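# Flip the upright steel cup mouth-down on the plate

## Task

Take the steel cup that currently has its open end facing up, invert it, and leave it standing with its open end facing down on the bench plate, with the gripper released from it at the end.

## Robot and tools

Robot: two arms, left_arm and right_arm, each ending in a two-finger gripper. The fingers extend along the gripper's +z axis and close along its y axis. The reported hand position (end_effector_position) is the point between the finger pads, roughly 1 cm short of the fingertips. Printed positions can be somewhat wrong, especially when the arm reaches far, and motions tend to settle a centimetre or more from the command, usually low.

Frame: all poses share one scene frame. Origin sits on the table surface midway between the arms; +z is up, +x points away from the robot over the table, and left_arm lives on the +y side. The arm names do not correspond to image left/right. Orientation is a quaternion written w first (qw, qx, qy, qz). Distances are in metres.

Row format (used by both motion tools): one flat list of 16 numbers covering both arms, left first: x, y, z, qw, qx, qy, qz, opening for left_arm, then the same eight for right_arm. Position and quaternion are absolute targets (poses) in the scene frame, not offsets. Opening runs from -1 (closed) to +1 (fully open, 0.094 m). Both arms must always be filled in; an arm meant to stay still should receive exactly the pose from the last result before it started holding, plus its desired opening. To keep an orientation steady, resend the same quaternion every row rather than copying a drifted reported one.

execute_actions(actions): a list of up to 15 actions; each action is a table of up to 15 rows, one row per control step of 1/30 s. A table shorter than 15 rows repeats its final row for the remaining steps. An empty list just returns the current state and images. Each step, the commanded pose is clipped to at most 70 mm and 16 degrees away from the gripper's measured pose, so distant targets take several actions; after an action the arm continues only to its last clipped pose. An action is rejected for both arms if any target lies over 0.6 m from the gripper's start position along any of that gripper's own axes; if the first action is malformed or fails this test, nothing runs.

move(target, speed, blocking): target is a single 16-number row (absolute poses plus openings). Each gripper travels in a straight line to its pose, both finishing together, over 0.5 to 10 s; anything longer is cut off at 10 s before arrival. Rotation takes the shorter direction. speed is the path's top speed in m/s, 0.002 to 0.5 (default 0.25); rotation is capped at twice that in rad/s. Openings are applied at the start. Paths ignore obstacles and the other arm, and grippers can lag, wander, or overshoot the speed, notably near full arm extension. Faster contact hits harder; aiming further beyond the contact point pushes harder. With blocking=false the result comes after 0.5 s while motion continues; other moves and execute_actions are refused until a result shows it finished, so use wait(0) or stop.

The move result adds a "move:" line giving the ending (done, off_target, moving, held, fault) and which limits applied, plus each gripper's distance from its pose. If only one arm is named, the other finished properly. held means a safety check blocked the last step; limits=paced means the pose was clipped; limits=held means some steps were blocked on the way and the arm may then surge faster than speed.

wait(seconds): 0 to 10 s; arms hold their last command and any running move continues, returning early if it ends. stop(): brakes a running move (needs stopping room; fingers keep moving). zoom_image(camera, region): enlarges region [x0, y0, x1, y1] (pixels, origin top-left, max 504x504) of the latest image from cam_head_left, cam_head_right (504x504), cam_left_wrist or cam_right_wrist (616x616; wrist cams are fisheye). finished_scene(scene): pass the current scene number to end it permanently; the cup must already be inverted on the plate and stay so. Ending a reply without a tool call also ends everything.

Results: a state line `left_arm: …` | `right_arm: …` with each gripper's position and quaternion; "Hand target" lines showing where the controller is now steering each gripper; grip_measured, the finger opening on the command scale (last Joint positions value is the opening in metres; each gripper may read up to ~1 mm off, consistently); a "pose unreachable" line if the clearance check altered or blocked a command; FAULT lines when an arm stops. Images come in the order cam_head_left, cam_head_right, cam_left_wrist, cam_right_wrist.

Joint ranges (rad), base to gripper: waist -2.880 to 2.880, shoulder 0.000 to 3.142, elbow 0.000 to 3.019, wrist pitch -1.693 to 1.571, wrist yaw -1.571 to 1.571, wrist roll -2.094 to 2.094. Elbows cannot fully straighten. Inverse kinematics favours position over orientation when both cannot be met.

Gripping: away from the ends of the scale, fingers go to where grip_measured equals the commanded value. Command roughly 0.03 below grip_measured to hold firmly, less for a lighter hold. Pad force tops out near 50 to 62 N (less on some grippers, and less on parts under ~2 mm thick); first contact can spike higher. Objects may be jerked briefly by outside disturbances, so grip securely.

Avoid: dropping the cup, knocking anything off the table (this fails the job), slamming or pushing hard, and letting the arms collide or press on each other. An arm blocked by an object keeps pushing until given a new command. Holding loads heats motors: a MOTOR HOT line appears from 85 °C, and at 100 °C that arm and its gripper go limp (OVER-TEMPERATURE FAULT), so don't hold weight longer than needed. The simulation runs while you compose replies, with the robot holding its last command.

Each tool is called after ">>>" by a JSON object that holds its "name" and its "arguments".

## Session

>>> {"name": "execute_actions", "arguments": {"actions": []}}

Scene clock: 0.00 s.
left_arm: end_effector_position=(+0.6816, +0.7144, +0.1270) grip_measured=+1.000 end_effector_quat_wxyz=(+0.738, -0.150, +0.647, -0.118) | right_arm: end_effector_position=(+0.7106, -0.4390, +0.3666) grip_measured=+1.000 end_effector_quat_wxyz=(+0.443, +0.144, +0.861, +0.205)
Joint positions: left_arm=[ 0.805  2.395  1.712  0.826  0.601 -0.467  0.094] | right_arm=[-0.429  1.8    1.839 -0.651 -0.427  0.317  0.094]
Joint velocities: left_arm=[ 0.005  0.015  0.012 -0.007 -0.081 -0.007  0.   ] | right_arm=[ 0.015 -0.015 -0.007  0.007  0.051 -0.037  0.   ]
Motor temperatures (°C, as the motors report them): left_arm=[27 28 28 26 28 28] | right_arm=[29 27 27 26 28 26]
Hand target (left_arm): +0.686, +0.718, +0.151; +0.751, -0.138, +0.636, -0.112
Hand target (right_arm): +0.714, -0.440, +0.382; +0.456, +0.139, +0.855, +0.204

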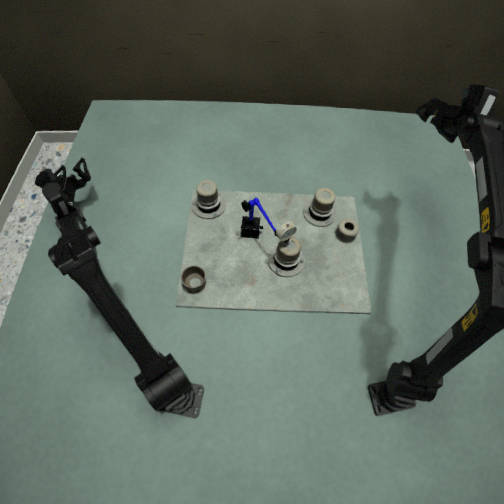

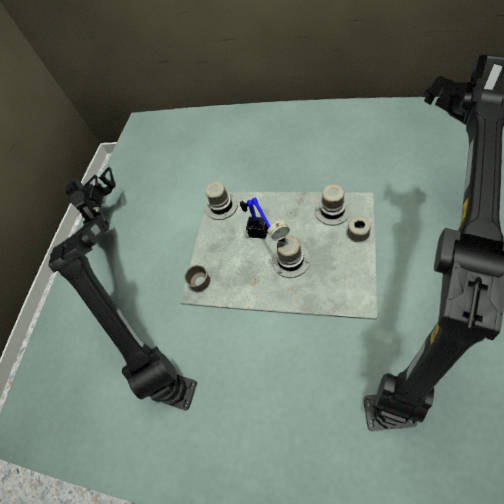

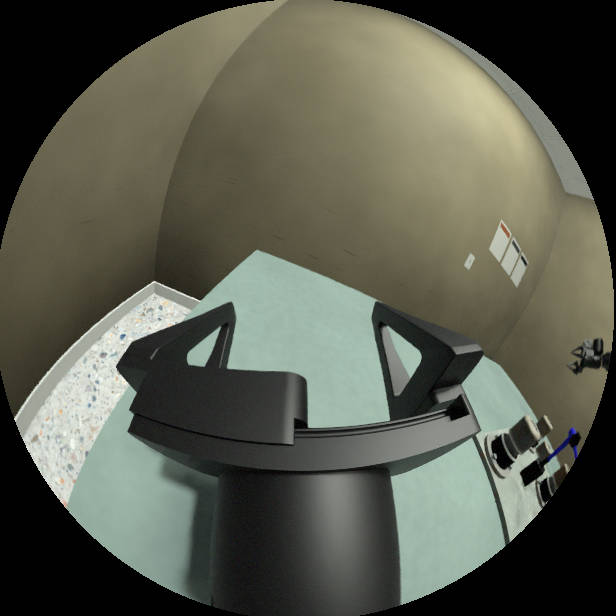

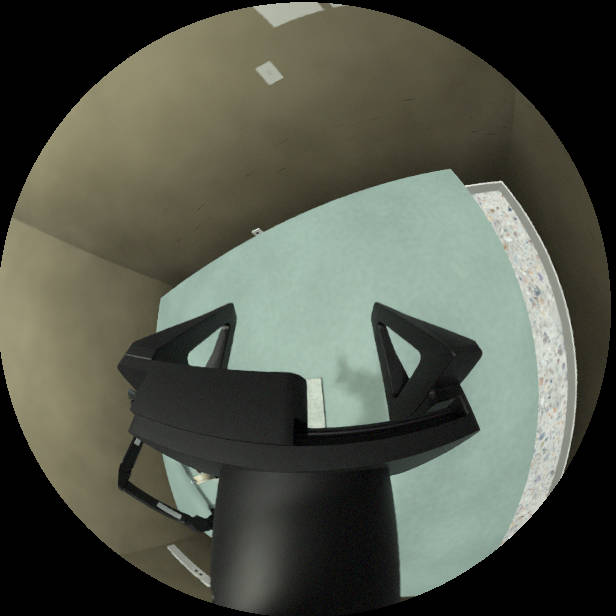

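>>> {"name": "move", "arguments": {"target": [0.36,0.36,0.2,0,0,1,0,1,0.35,-0.3,0.3,0,0,1,0,1], "speed": 0.4}}

>>> {"name": "move", "arguments": {"target": [0.297,0.245,0.075,0,0,1,0,1,0.26,-0.13,0.28,0,0,0.707,0.707,1], "speed": 0.35}}

Scene clock: 3.17 s.
left_arm: end_effector_position=(+0.3533, +0.3594, +0.1824) grip_measured=+1.000 end_effector_quat_wxyz=(-0.021, +0.010, +1.000, -0.009) | right_arm: end_effector_position=(+0.3556, -0.3034, +0.2962) grip_measured=+1.000 end_effector_quat_wxyz=(+0.003, +0.001, +1.000, +0.002)
Joint positions: left_arm=[ 0.387  1.474  1.247 -1.389  0.006  0.277  0.094] | right_arm=[-0.117  1.346  1.417 -1.636 -0.003  0.076  0.094]
Joint velocities: left_arm=[-0.005  0.005  0.022 -0.002  0.037 -0.066  0.   ] | right_arm=[-0.015  0.005 -0.017 -0.002  0.007 -0.051  0.   ]
Motor temperatures (°C, as the motors report them): left_arm=[27 28 29 26 28 28] | right_arm=[29 28 28 26 28 26]
Hand target (left_arm): +0.360, +0.363, +0.204; +0.000, +0.002, +1.000, -0.002
Hand target (right_arm): +0.350, -0.302, +0.297; +0.000, +0.003, +1.000, +0.000
Off the commanded pose (left_arm): 0.019 m, 3 deg.
Off the commanded pose (right_arm): 0.008 m, 0 deg.
move: off_target (left_arm)

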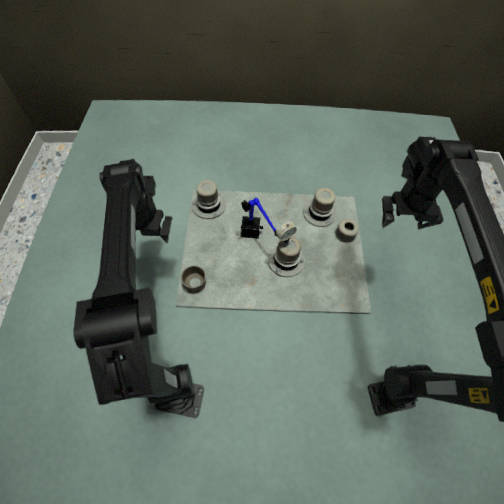

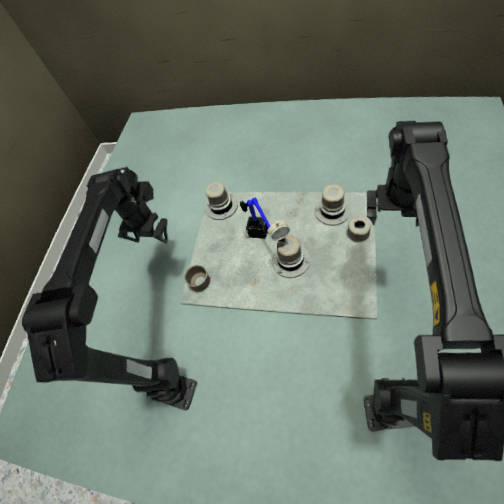

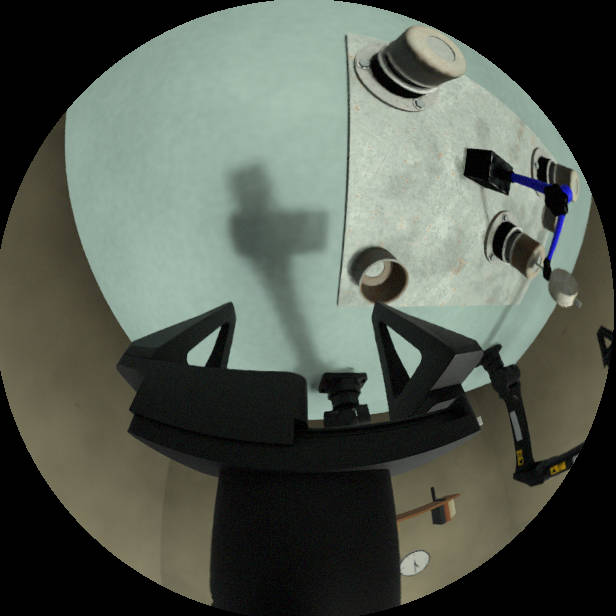

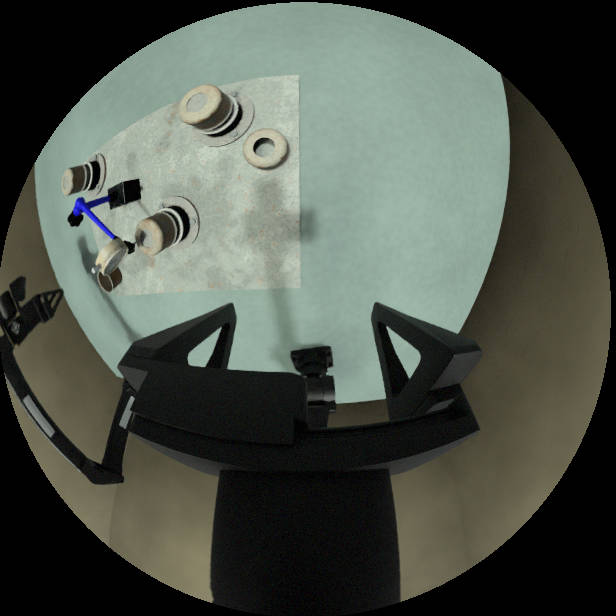

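Scene clock: 6.00 s.
left_arm: end_effector_position=(+0.2936, +0.2460, +0.0713) grip_measured=+1.000 end_effector_quat_wxyz=(-0.015, +0.003, +1.000, -0.001) | right_arm: end_effector_position=(+0.2634, -0.1344, +0.2846) grip_measured=+1.000 end_effector_quat_wxyz=(-0.024, -0.035, +0.712, +0.701)
Joint positions: left_arm=[ 0.104  1.394  0.848 -1.055  0.002 -0.02   0.094] | right_arm=[-0.104  1.177  0.783 -0.957 -1.554  0.204  0.094]
Joint velocities: left_arm=[-0.005 -0.005  0.007  0.002  0.066 -0.037  0.   ] | right_arm=[ 0.024 -0.015 -0.061  0.12   0.037  0.125  0.   ]
Motor temperatures (°C, as the motors report them): left_arm=[27 28 29 26 28 28] | right_arm=[29 28 28 26 28 26]
Hand target (left_arm): +0.296, +0.244, +0.076; -0.000, +0.000, +1.000, -0.000
Hand target (right_arm): +0.260, -0.132, +0.280; -0.033, -0.031, +0.713, +0.700
Off the commanded pose (left_arm): 0.005 m, 2 deg.
Off the commanded pose (right_arm): 0.007 m, 5 deg.
move: off_target (right_arm)

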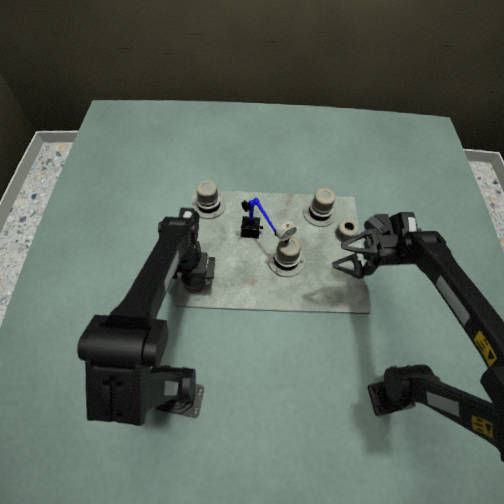

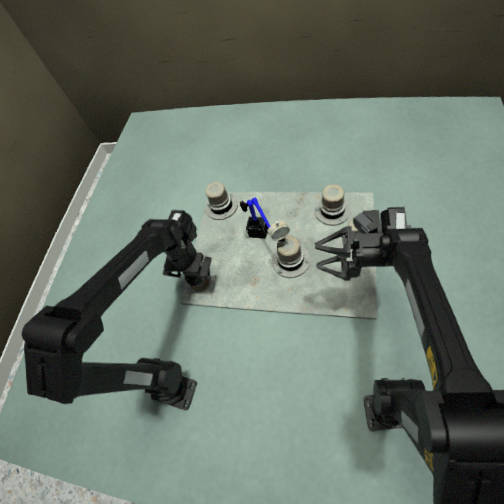

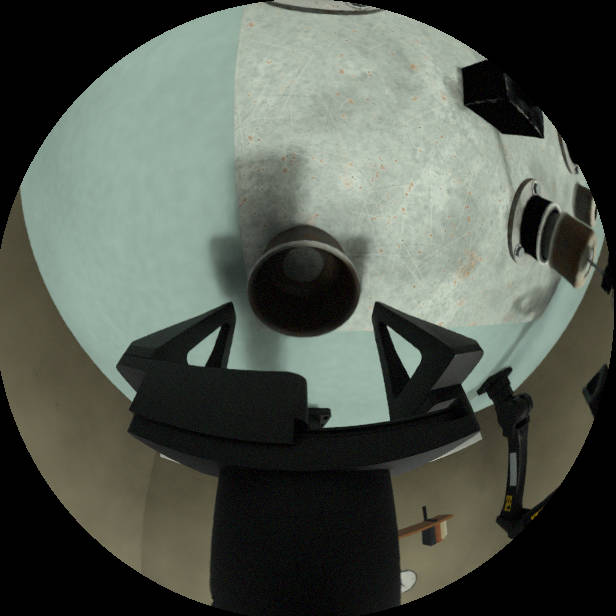

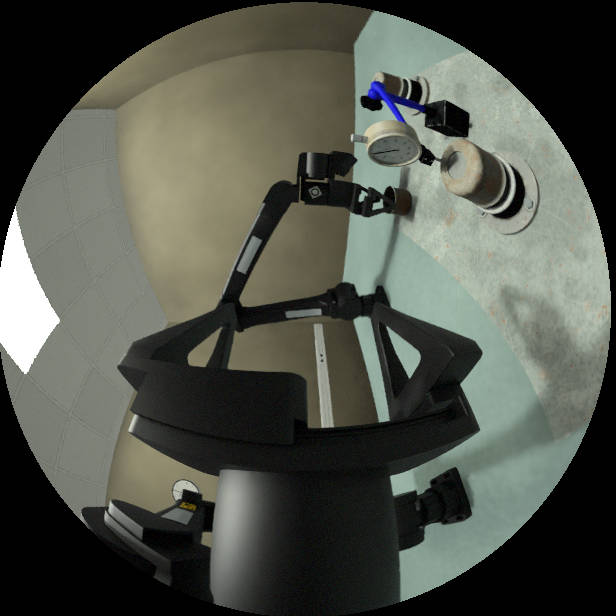

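>>> {"name": "move", "arguments": {"target": [0.301,0.245,0.04,0,0,1,0,1,0.24,-0.05,0.27,0,0,0.707,0.707,1], "speed": 0.1}}

Scene clock: 8.53 s.
left_arm: end_effector_position=(+0.3015, +0.2458, +0.0459) grip_measured=+1.000 end_effector_quat_wxyz=(+0.002, +0.002, +1.000, -0.001) | right_arm: end_effector_position=(+0.2427, -0.0533, +0.2761) grip_measured=+1.000 end_effector_quat_wxyz=(+0.009, -0.004, +0.707, +0.707)
Joint positions: left_arm=[ 0.104  1.436  0.812 -0.943  0.002 -0.021  0.094] | right_arm=[ 0.186  1.087  0.469  0.621 -1.188  1.555  0.094]
Joint velocities: left_arm=[-0.015 -0.015  0.002 -0.002 -0.051  0.051  0.   ] | right_arm=[ 0.005 -0.005  0.017  0.007 -0.051 -0.022  0.   ]
Motor temperatures (°C, as the motors report them): left_arm=[27 28 29 26 28 28] | right_arm=[29 28 29 26 28 26]
Hand target (left_arm): +0.301, +0.245, +0.040; -0.000, +0.000, +1.000, -0.000
Hand target (right_arm): +0.239, -0.050, +0.270; -0.001, -0.001, +0.708, +0.707
Off the commanded pose (left_arm): 0.006 m, 0 deg.
Off the commanded pose (right_arm): 0.007 m, 1 deg.
move: done

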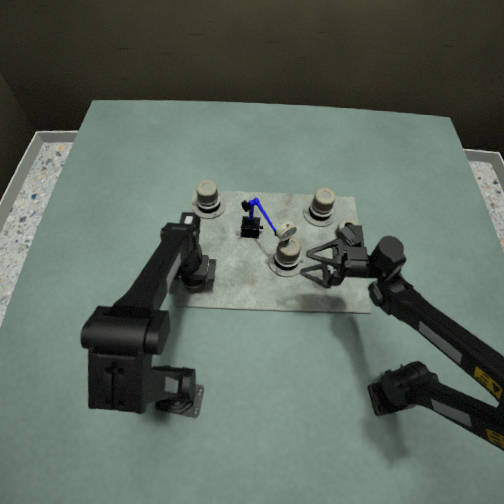

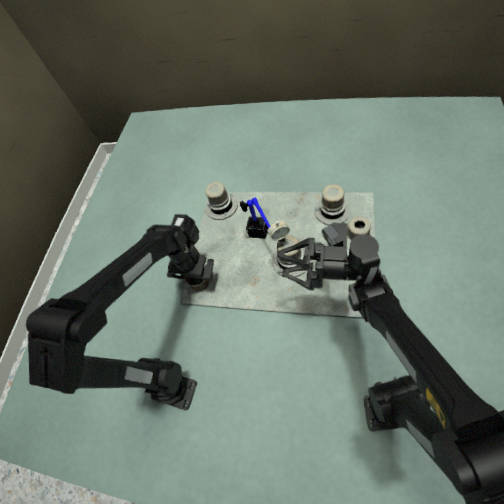

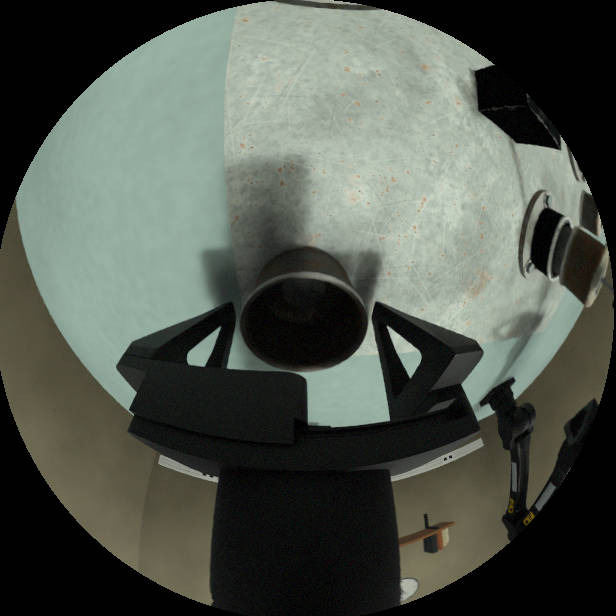

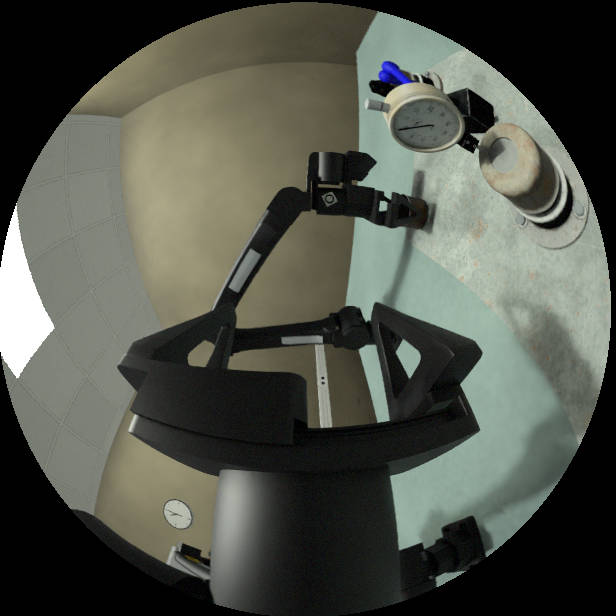

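>>> {"name": "move", "arguments": {"target": [0.301,0.245,0.04,0,0,1,0,0.42,0.24,-0.06,0.27,0,0,0.707,0.707,1], "speed": 0.1}}

>>> {"name": "move", "arguments": {"target": [0.28,0.23,0.16,0,0,1,0,0.42,0.24,-0.06,0.27,0,0,0.707,0.707,1], "speed": 0.3}}

>>> {"name": "move", "arguments": {"target": [0.243,0.03,0.268,0.5,0.5,0.5,-0.5,0.42,0.24,-0.06,0.27,0,0,0.707,0.707,1], "speed": 0.35}}

Scene clock: 10.07 s.
left_arm: end_effector_position=(+0.3016, +0.2458, +0.0459) grip_measured=+0.483 end_effector_quat_wxyz=(+0.002, +0.002, +1.000, -0.001) | right_arm: end_effector_position=(+0.2389, -0.0562, +0.2720) grip_measured=+1.000 end_effector_quat_wxyz=(-0.002, -0.004, +0.708, +0.706)
Joint positions: left_arm=[ 0.104  1.436  0.812 -0.943  0.002 -0.021  0.07 ] | right_arm=[ 0.178  1.087  0.459  0.622 -1.212  1.562  0.094]
Joint velocities: left_arm=[-0.005  0.015 -0.002 -0.002  0.022 -0.022  0.   ] | right_arm=[ 0.005  0.005 -0.022 -0.017 -0.007  0.007  0.   ]
Motor temperatures (°C, as the motors report them): left_arm=[27 28 29 26 28 28] | right_arm=[29 28 29 26 28 26]
Hand target (left_arm): +0.301, +0.245, +0.040; +0.000, +0.000, +1.000, -0.000
Hand target (right_arm): +0.240, -0.060, +0.270; +0.000, -0.000, +0.707, +0.707
Off the commanded pose (left_arm): 0.006 m, 0 deg.
Off the commanded pose (right_arm): 0.004 m, 1 deg.
move: done

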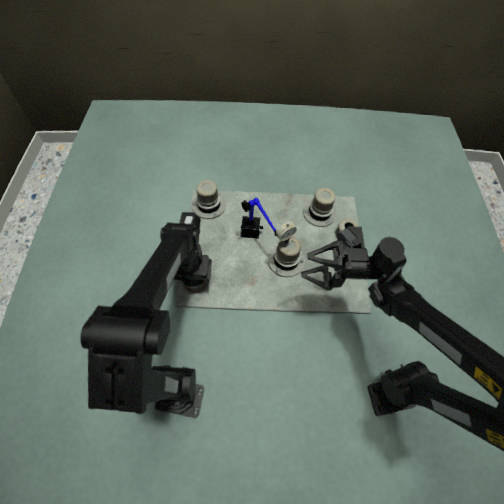

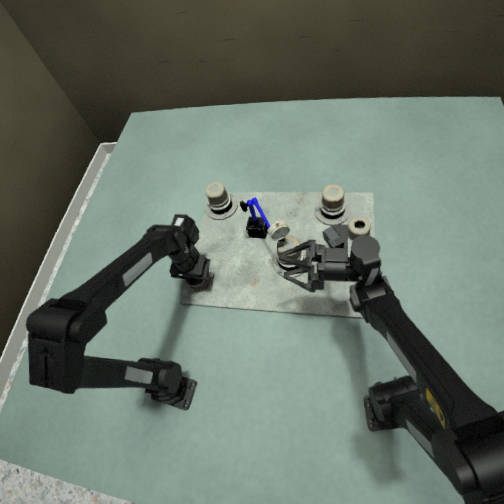

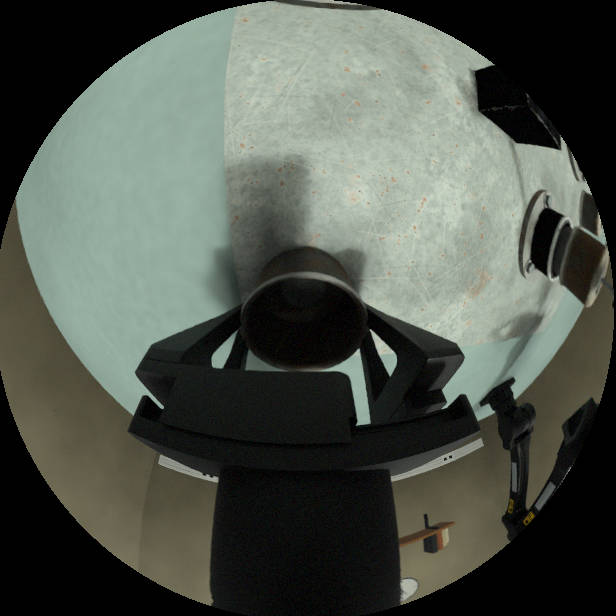

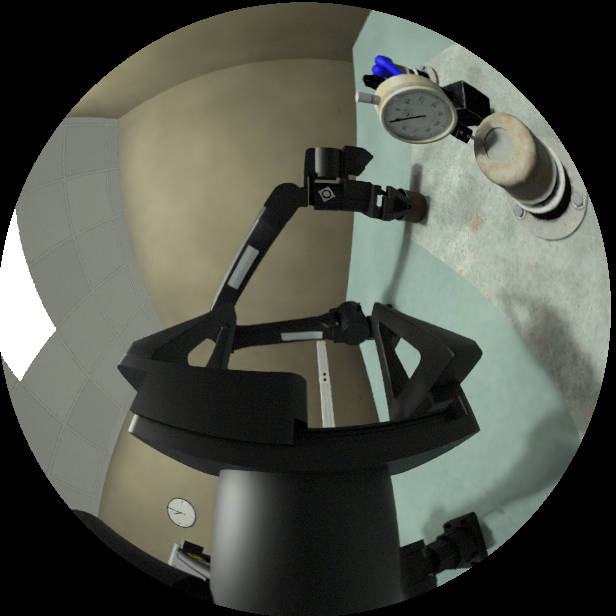

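Scene clock: 10.97 s.
left_arm: end_effector_position=(+0.2617, +0.2333, +0.1390) grip_measured=+0.483 end_effector_quat_wxyz=(-0.023, +0.002, +1.000, +0.000) | right_arm: end_effector_position=(+0.2389, -0.0562, +0.2720) grip_measured=+1.000 end_effector_quat_wxyz=(-0.002, -0.004, +0.708, +0.706)
Joint positions: left_arm=[ 0.061  1.234  0.898 -1.281  0.002 -0.064  0.07 ] | right_arm=[ 0.178  1.087  0.459  0.622 -1.212  1.563  0.094]
Joint velocities: left_arm=[-0.015 -0.005 -0.017 -0.002 -0.007  0.066 -0.   ] | right_arm=[-0.005 -0.015  0.002 -0.027  0.007 -0.037  0.   ]
Motor temperatures (°C, as the motors report them): left_arm=[27 28 30 26 28 28] | right_arm=[29 28 29 26 28 26]
Hand target (left_arm): +0.280, +0.230, +0.161; +0.000, +0.000, +1.000, -0.000
Hand target (right_arm): +0.240, -0.060, +0.270; -0.000, +0.000, +0.707, +0.707
Off the commanded pose (left_arm): 0.028 m, 3 deg.
Off the commanded pose (right_arm): 0.004 m, 1 deg.
move: off_target (left_arm)

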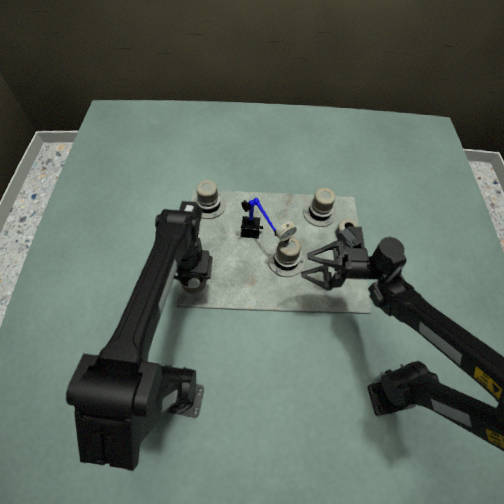

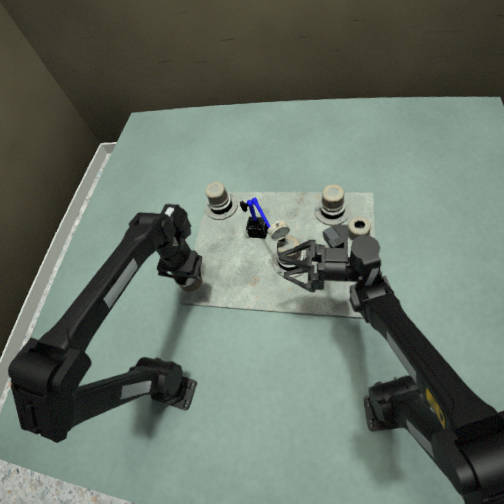

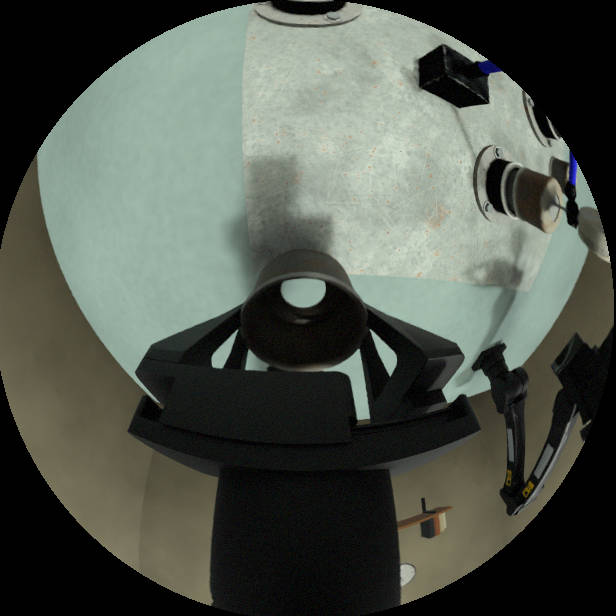

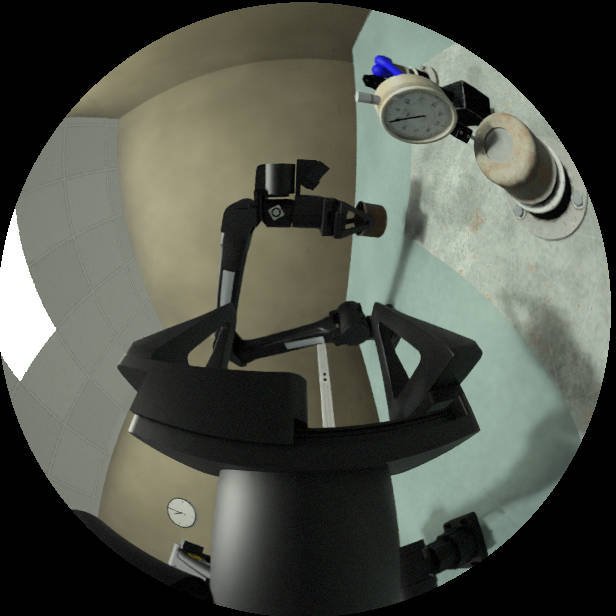

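Scene clock: 15.03 s.
left_arm: end_effector_position=(+0.2411, +0.0325, +0.2670) grip_measured=+0.483 end_effector_quat_wxyz=(+0.500, +0.499, +0.505, -0.495) | right_arm: end_effector_position=(+0.2389, -0.0562, +0.2720) grip_measured=+1.000 end_effector_quat_wxyz=(-0.002, -0.004, +0.708, +0.706)
Joint positions: left_arm=[-0.045  1.098  0.463  0.591  1.385  0.043  0.07 ] | right_arm=[ 0.178  1.087  0.459  0.622 -1.212  1.563  0.094]
Joint velocities: left_arm=[ 0.005  0.015 -0.027  0.095 -0.051 -0.168 -0.001] | right_arm=[ 0.005 -0.005  0.017  0.012  0.022  0.022  0.   ]
Motor temperatures (°C, as the motors report them): left_arm=[27 28 30 26 29 28] | right_arm=[29 28 29 26 28 26]
Hand target (left_arm): +0.240, +0.030, +0.269; +0.501, +0.501, +0.501, -0.498
Hand target (right_arm): +0.240, -0.060, +0.270; +0.000, -0.000, +0.707, +0.707
Off the commanded pose (left_arm): 0.003 m, 1 deg.
Off the commanded pose (right_arm): 0.004 m, 1 deg.
move: done

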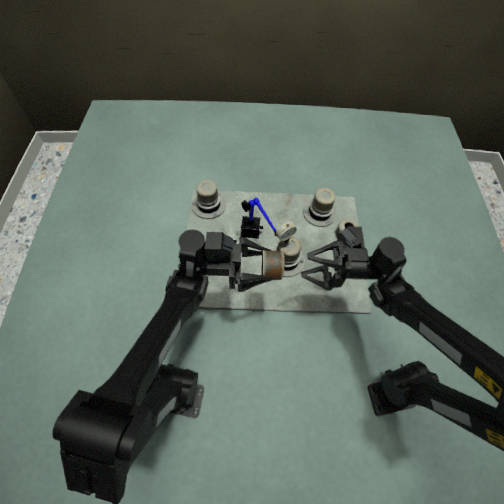

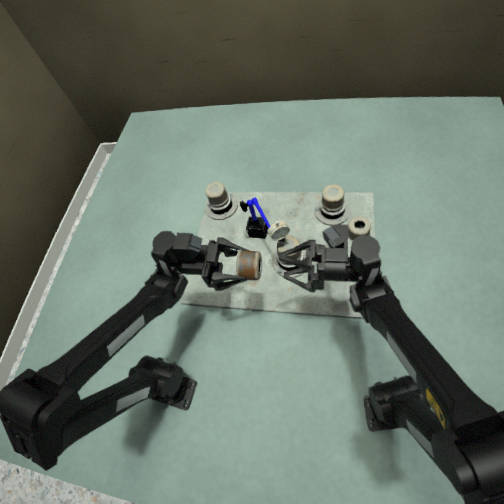

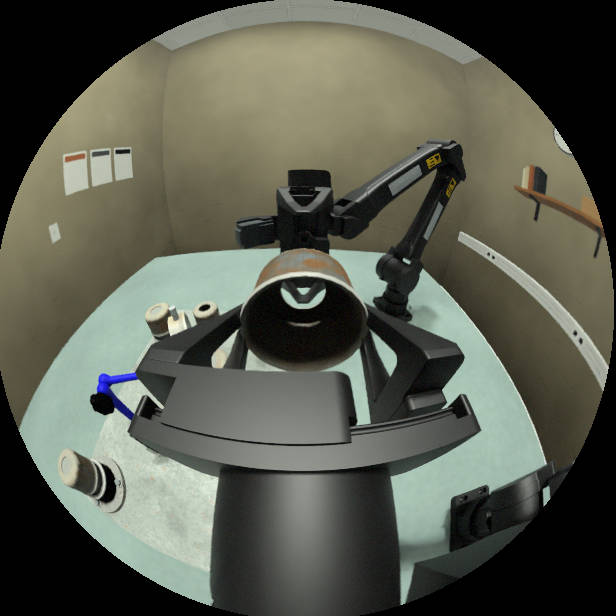

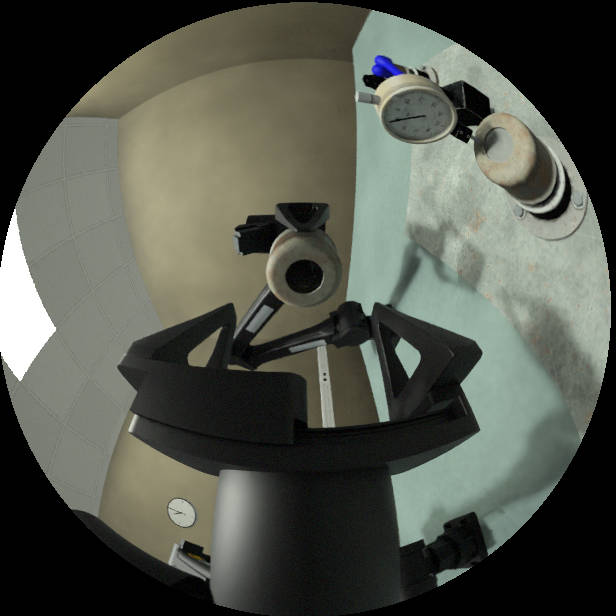

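>>> {"name": "move", "arguments": {"target": [0.229,-0.012,0.241,0.5,0.5,0.5,-0.5,0.42,0.225,-0.012,0.243,0,0,0.707,0.707,1], "speed": 0.05}}

Scene clock: 17.03 s.
left_arm: end_effector_position=(+0.2293, -0.0102, +0.2370) grip_measured=+0.483 end_effector_quat_wxyz=(+0.495, +0.497, +0.508, -0.500) | right_arm: end_effector_position=(+0.2287, -0.0140, +0.2483) grip_measured=+1.000 end_effector_quat_wxyz=(+0.006, -0.001, +0.706, +0.708)
Joint positions: left_arm=[-0.197  1.186  0.418  0.735  1.238  0.016  0.07 ] | right_arm=[ 0.328  1.18   0.435  0.751 -1.045  1.566  0.094]
Joint velocities: left_arm=[-0.005 -0.005 -0.007  0.012 -0.007 -0.051 -0.   ] | right_arm=[-0.015 -0.005 -0.007  0.022 -0.022 -0.037  0.   ]
Motor temperatures (°C, as the motors report them): left_arm=[27 28 30 26 29 28] | right_arm=[29 28 29 26 28 26]
Hand target (left_arm): +0.228, -0.012, +0.241; +0.500, +0.500, +0.500, -0.500
Hand target (right_arm): +0.225, -0.012, +0.243; -0.000, +0.000, +0.707, +0.707
Off the commanded pose (left_arm): 0.004 m, 1 deg.
Off the commanded pose (right_arm): 0.007 m, 1 deg.
move: done

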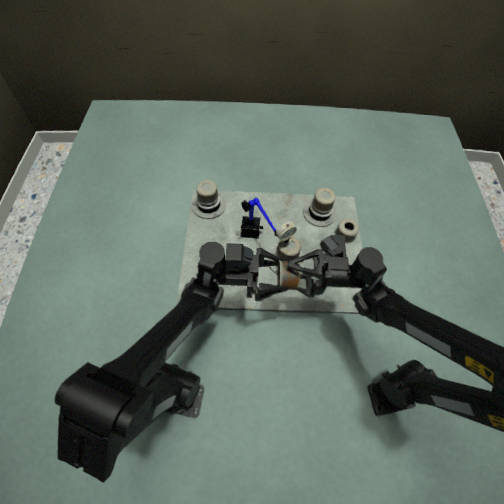

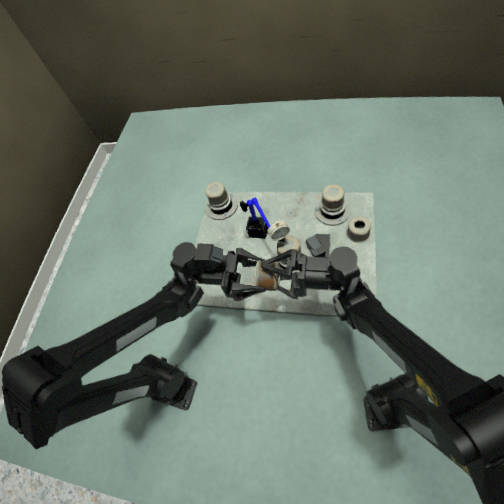

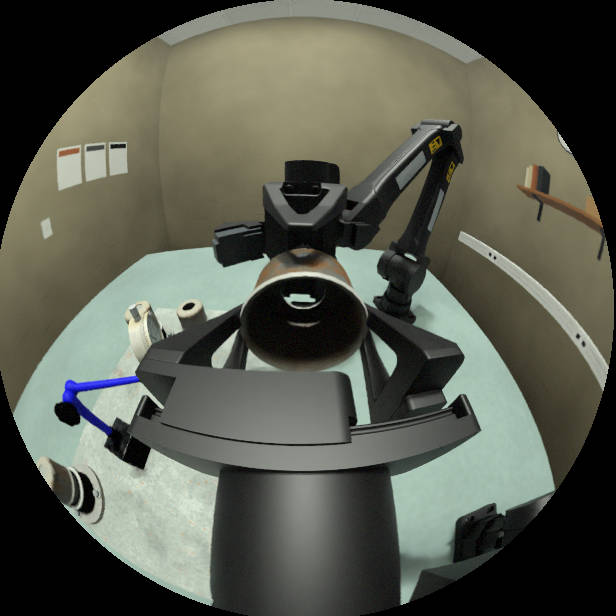

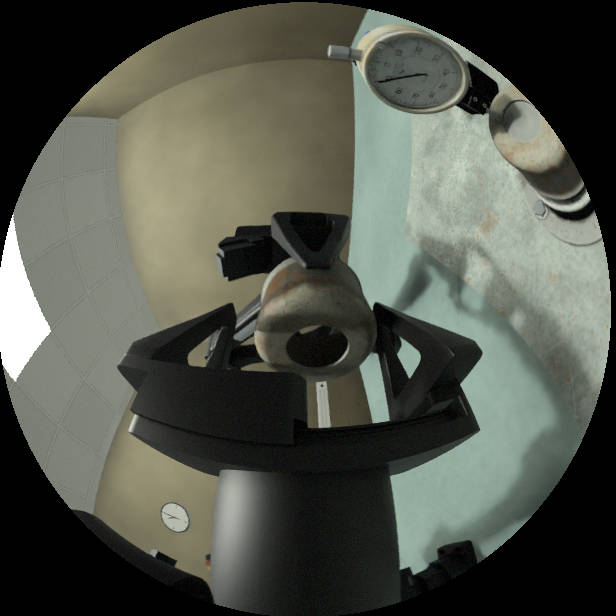

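>>> {"name": "move", "arguments": {"target": [0.229,-0.012,0.241,0.5,0.5,0.5,-0.5,0.42,0.221,-0.012,0.236,0,0,0.707,0.707,1], "speed": 0.03}}

>>> {"name": "move", "arguments": {"target": [0.229,-0.012,0.241,0.5,0.5,0.5,-0.5,0.42,0.221,-0.012,0.236,0,0,0.707,0.707,0.41], "speed": 0.03}}

Scene clock: 19.73 s.
left_arm: end_effector_position=(+0.2293, -0.0102, +0.2371) grip_measured=+0.483 end_effector_quat_wxyz=(+0.494, +0.497, +0.508, -0.500) | right_arm: end_effector_position=(+0.2253, -0.0145, +0.2415) grip_measured=+1.000 end_effector_quat_wxyz=(+0.006, +0.000, +0.706, +0.708)
Joint positions: left_arm=[-0.197  1.186  0.418  0.736  1.238  0.014  0.07 ] | right_arm=[ 0.333  1.189  0.418  0.776 -1.038  1.566  0.094]
Joint velocities: left_arm=[ 0.005 -0.005 -0.007  0.007  0.081  0.037  0.   ] | right_arm=[ 0.005 -0.005 -0.007  0.007  0.051 -0.022  0.   ]
Motor temperatures (°C, as the motors report them): left_arm=[27 28 30 26 29 28] | right_arm=[29 28 29 26 28 26]
Hand target (left_arm): +0.229, -0.012, +0.241; +0.500, +0.500, +0.500, -0.500
Hand target (right_arm): +0.221, -0.012, +0.236; +0.000, -0.000, +0.707, +0.707
Off the commanded pose (left_arm): 0.004 m, 1 deg.
Off the commanded pose (right_arm): 0.007 m, 1 deg.
move: done

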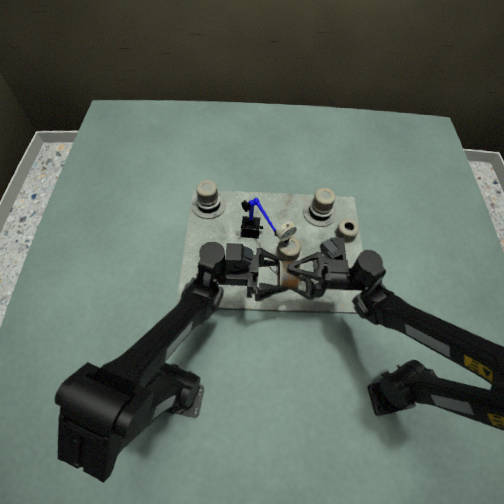

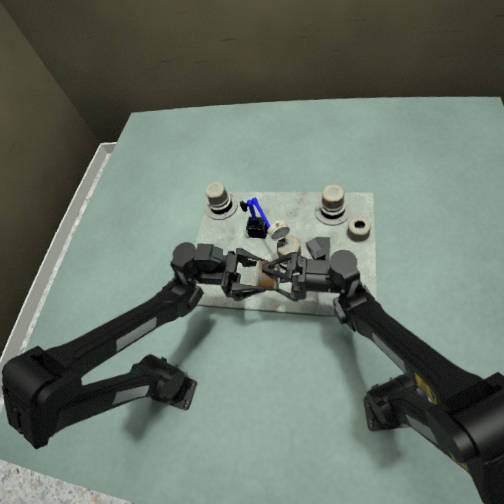

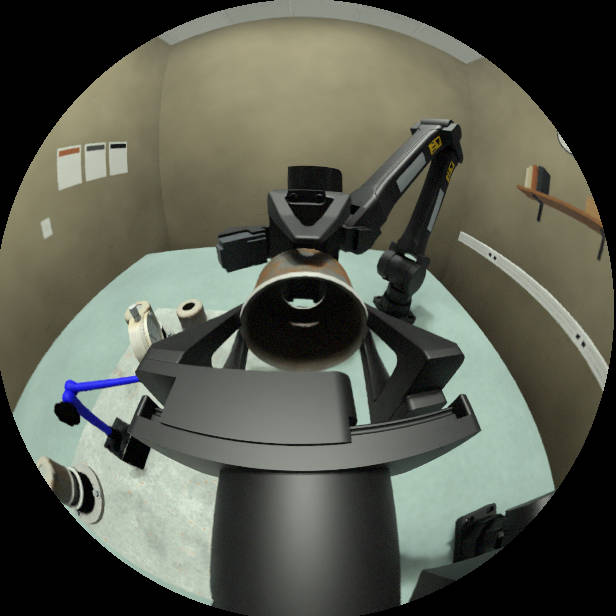

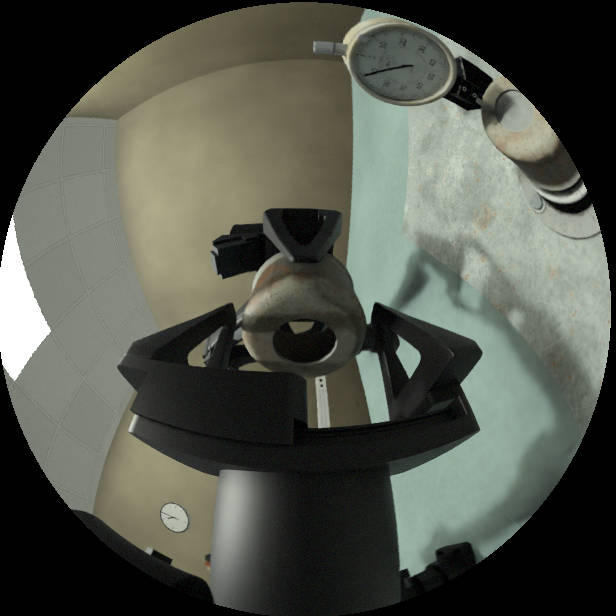

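Scene clock: 20.43 s.
left_arm: end_effector_position=(+0.2293, -0.0102, +0.2371) grip_measured=+0.483 end_effector_quat_wxyz=(+0.494, +0.497, +0.508, -0.500) | right_arm: end_effector_position=(+0.2253, -0.0145, +0.2415) grip_measured=+0.456 end_effector_quat_wxyz=(+0.006, +0.000, +0.706, +0.708)
Joint positions: left_arm=[-0.197  1.186  0.418  0.736  1.238  0.013  0.07 ] | right_arm=[ 0.333  1.189  0.418  0.776 -1.038  1.566  0.068]
Joint velocities: left_arm=[-0.015 -0.015  0.007 -0.017 -0.022 -0.007  0.   ] | right_arm=[-0.005 -0.015 -0.017  0.007 -0.051  0.037 -0.   ]
Motor temperatures (°C, as the motors report them): left_arm=[27 28 30 26 29 28] | right_arm=[29 28 29 26 28 26]
Hand target (left_arm): +0.229, -0.012, +0.241; +0.500, +0.500, +0.500, -0.500
Hand target (right_arm): +0.221, -0.012, +0.236; -0.000, +0.000, +0.707, +0.707
Off the commanded pose (left_arm): 0.004 m, 1 deg.
Off the commanded pose (right_arm): 0.007 m, 1 deg.
move: done

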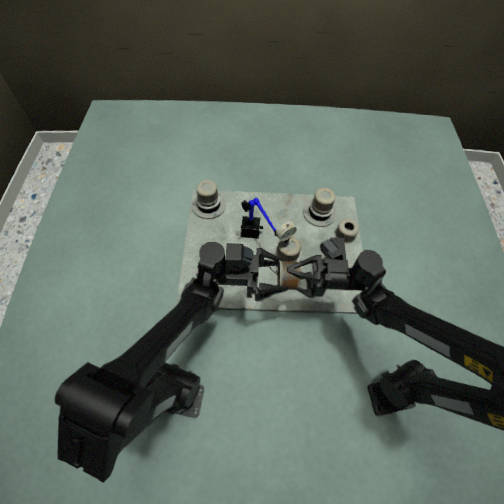

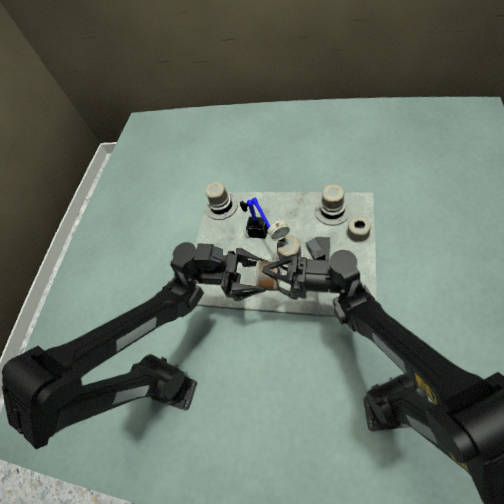

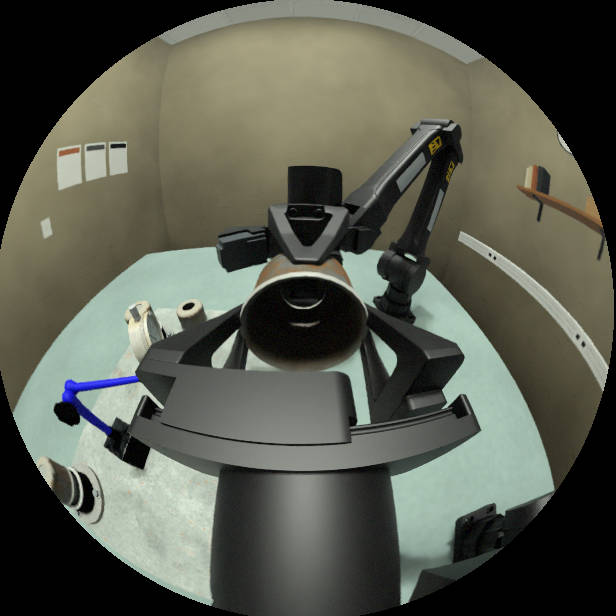

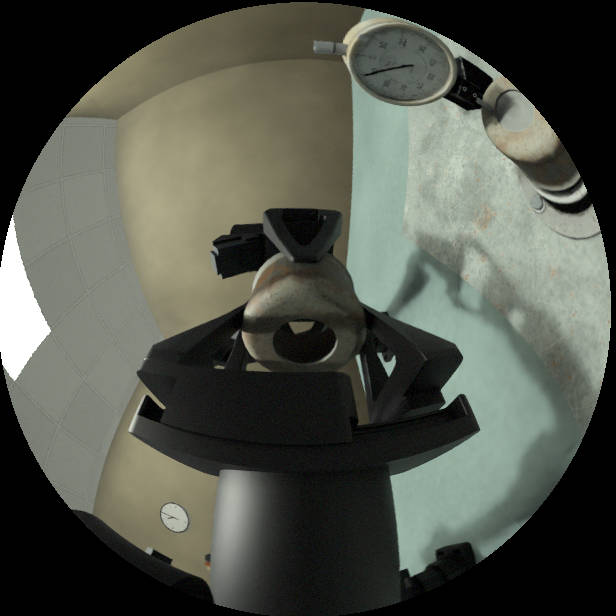

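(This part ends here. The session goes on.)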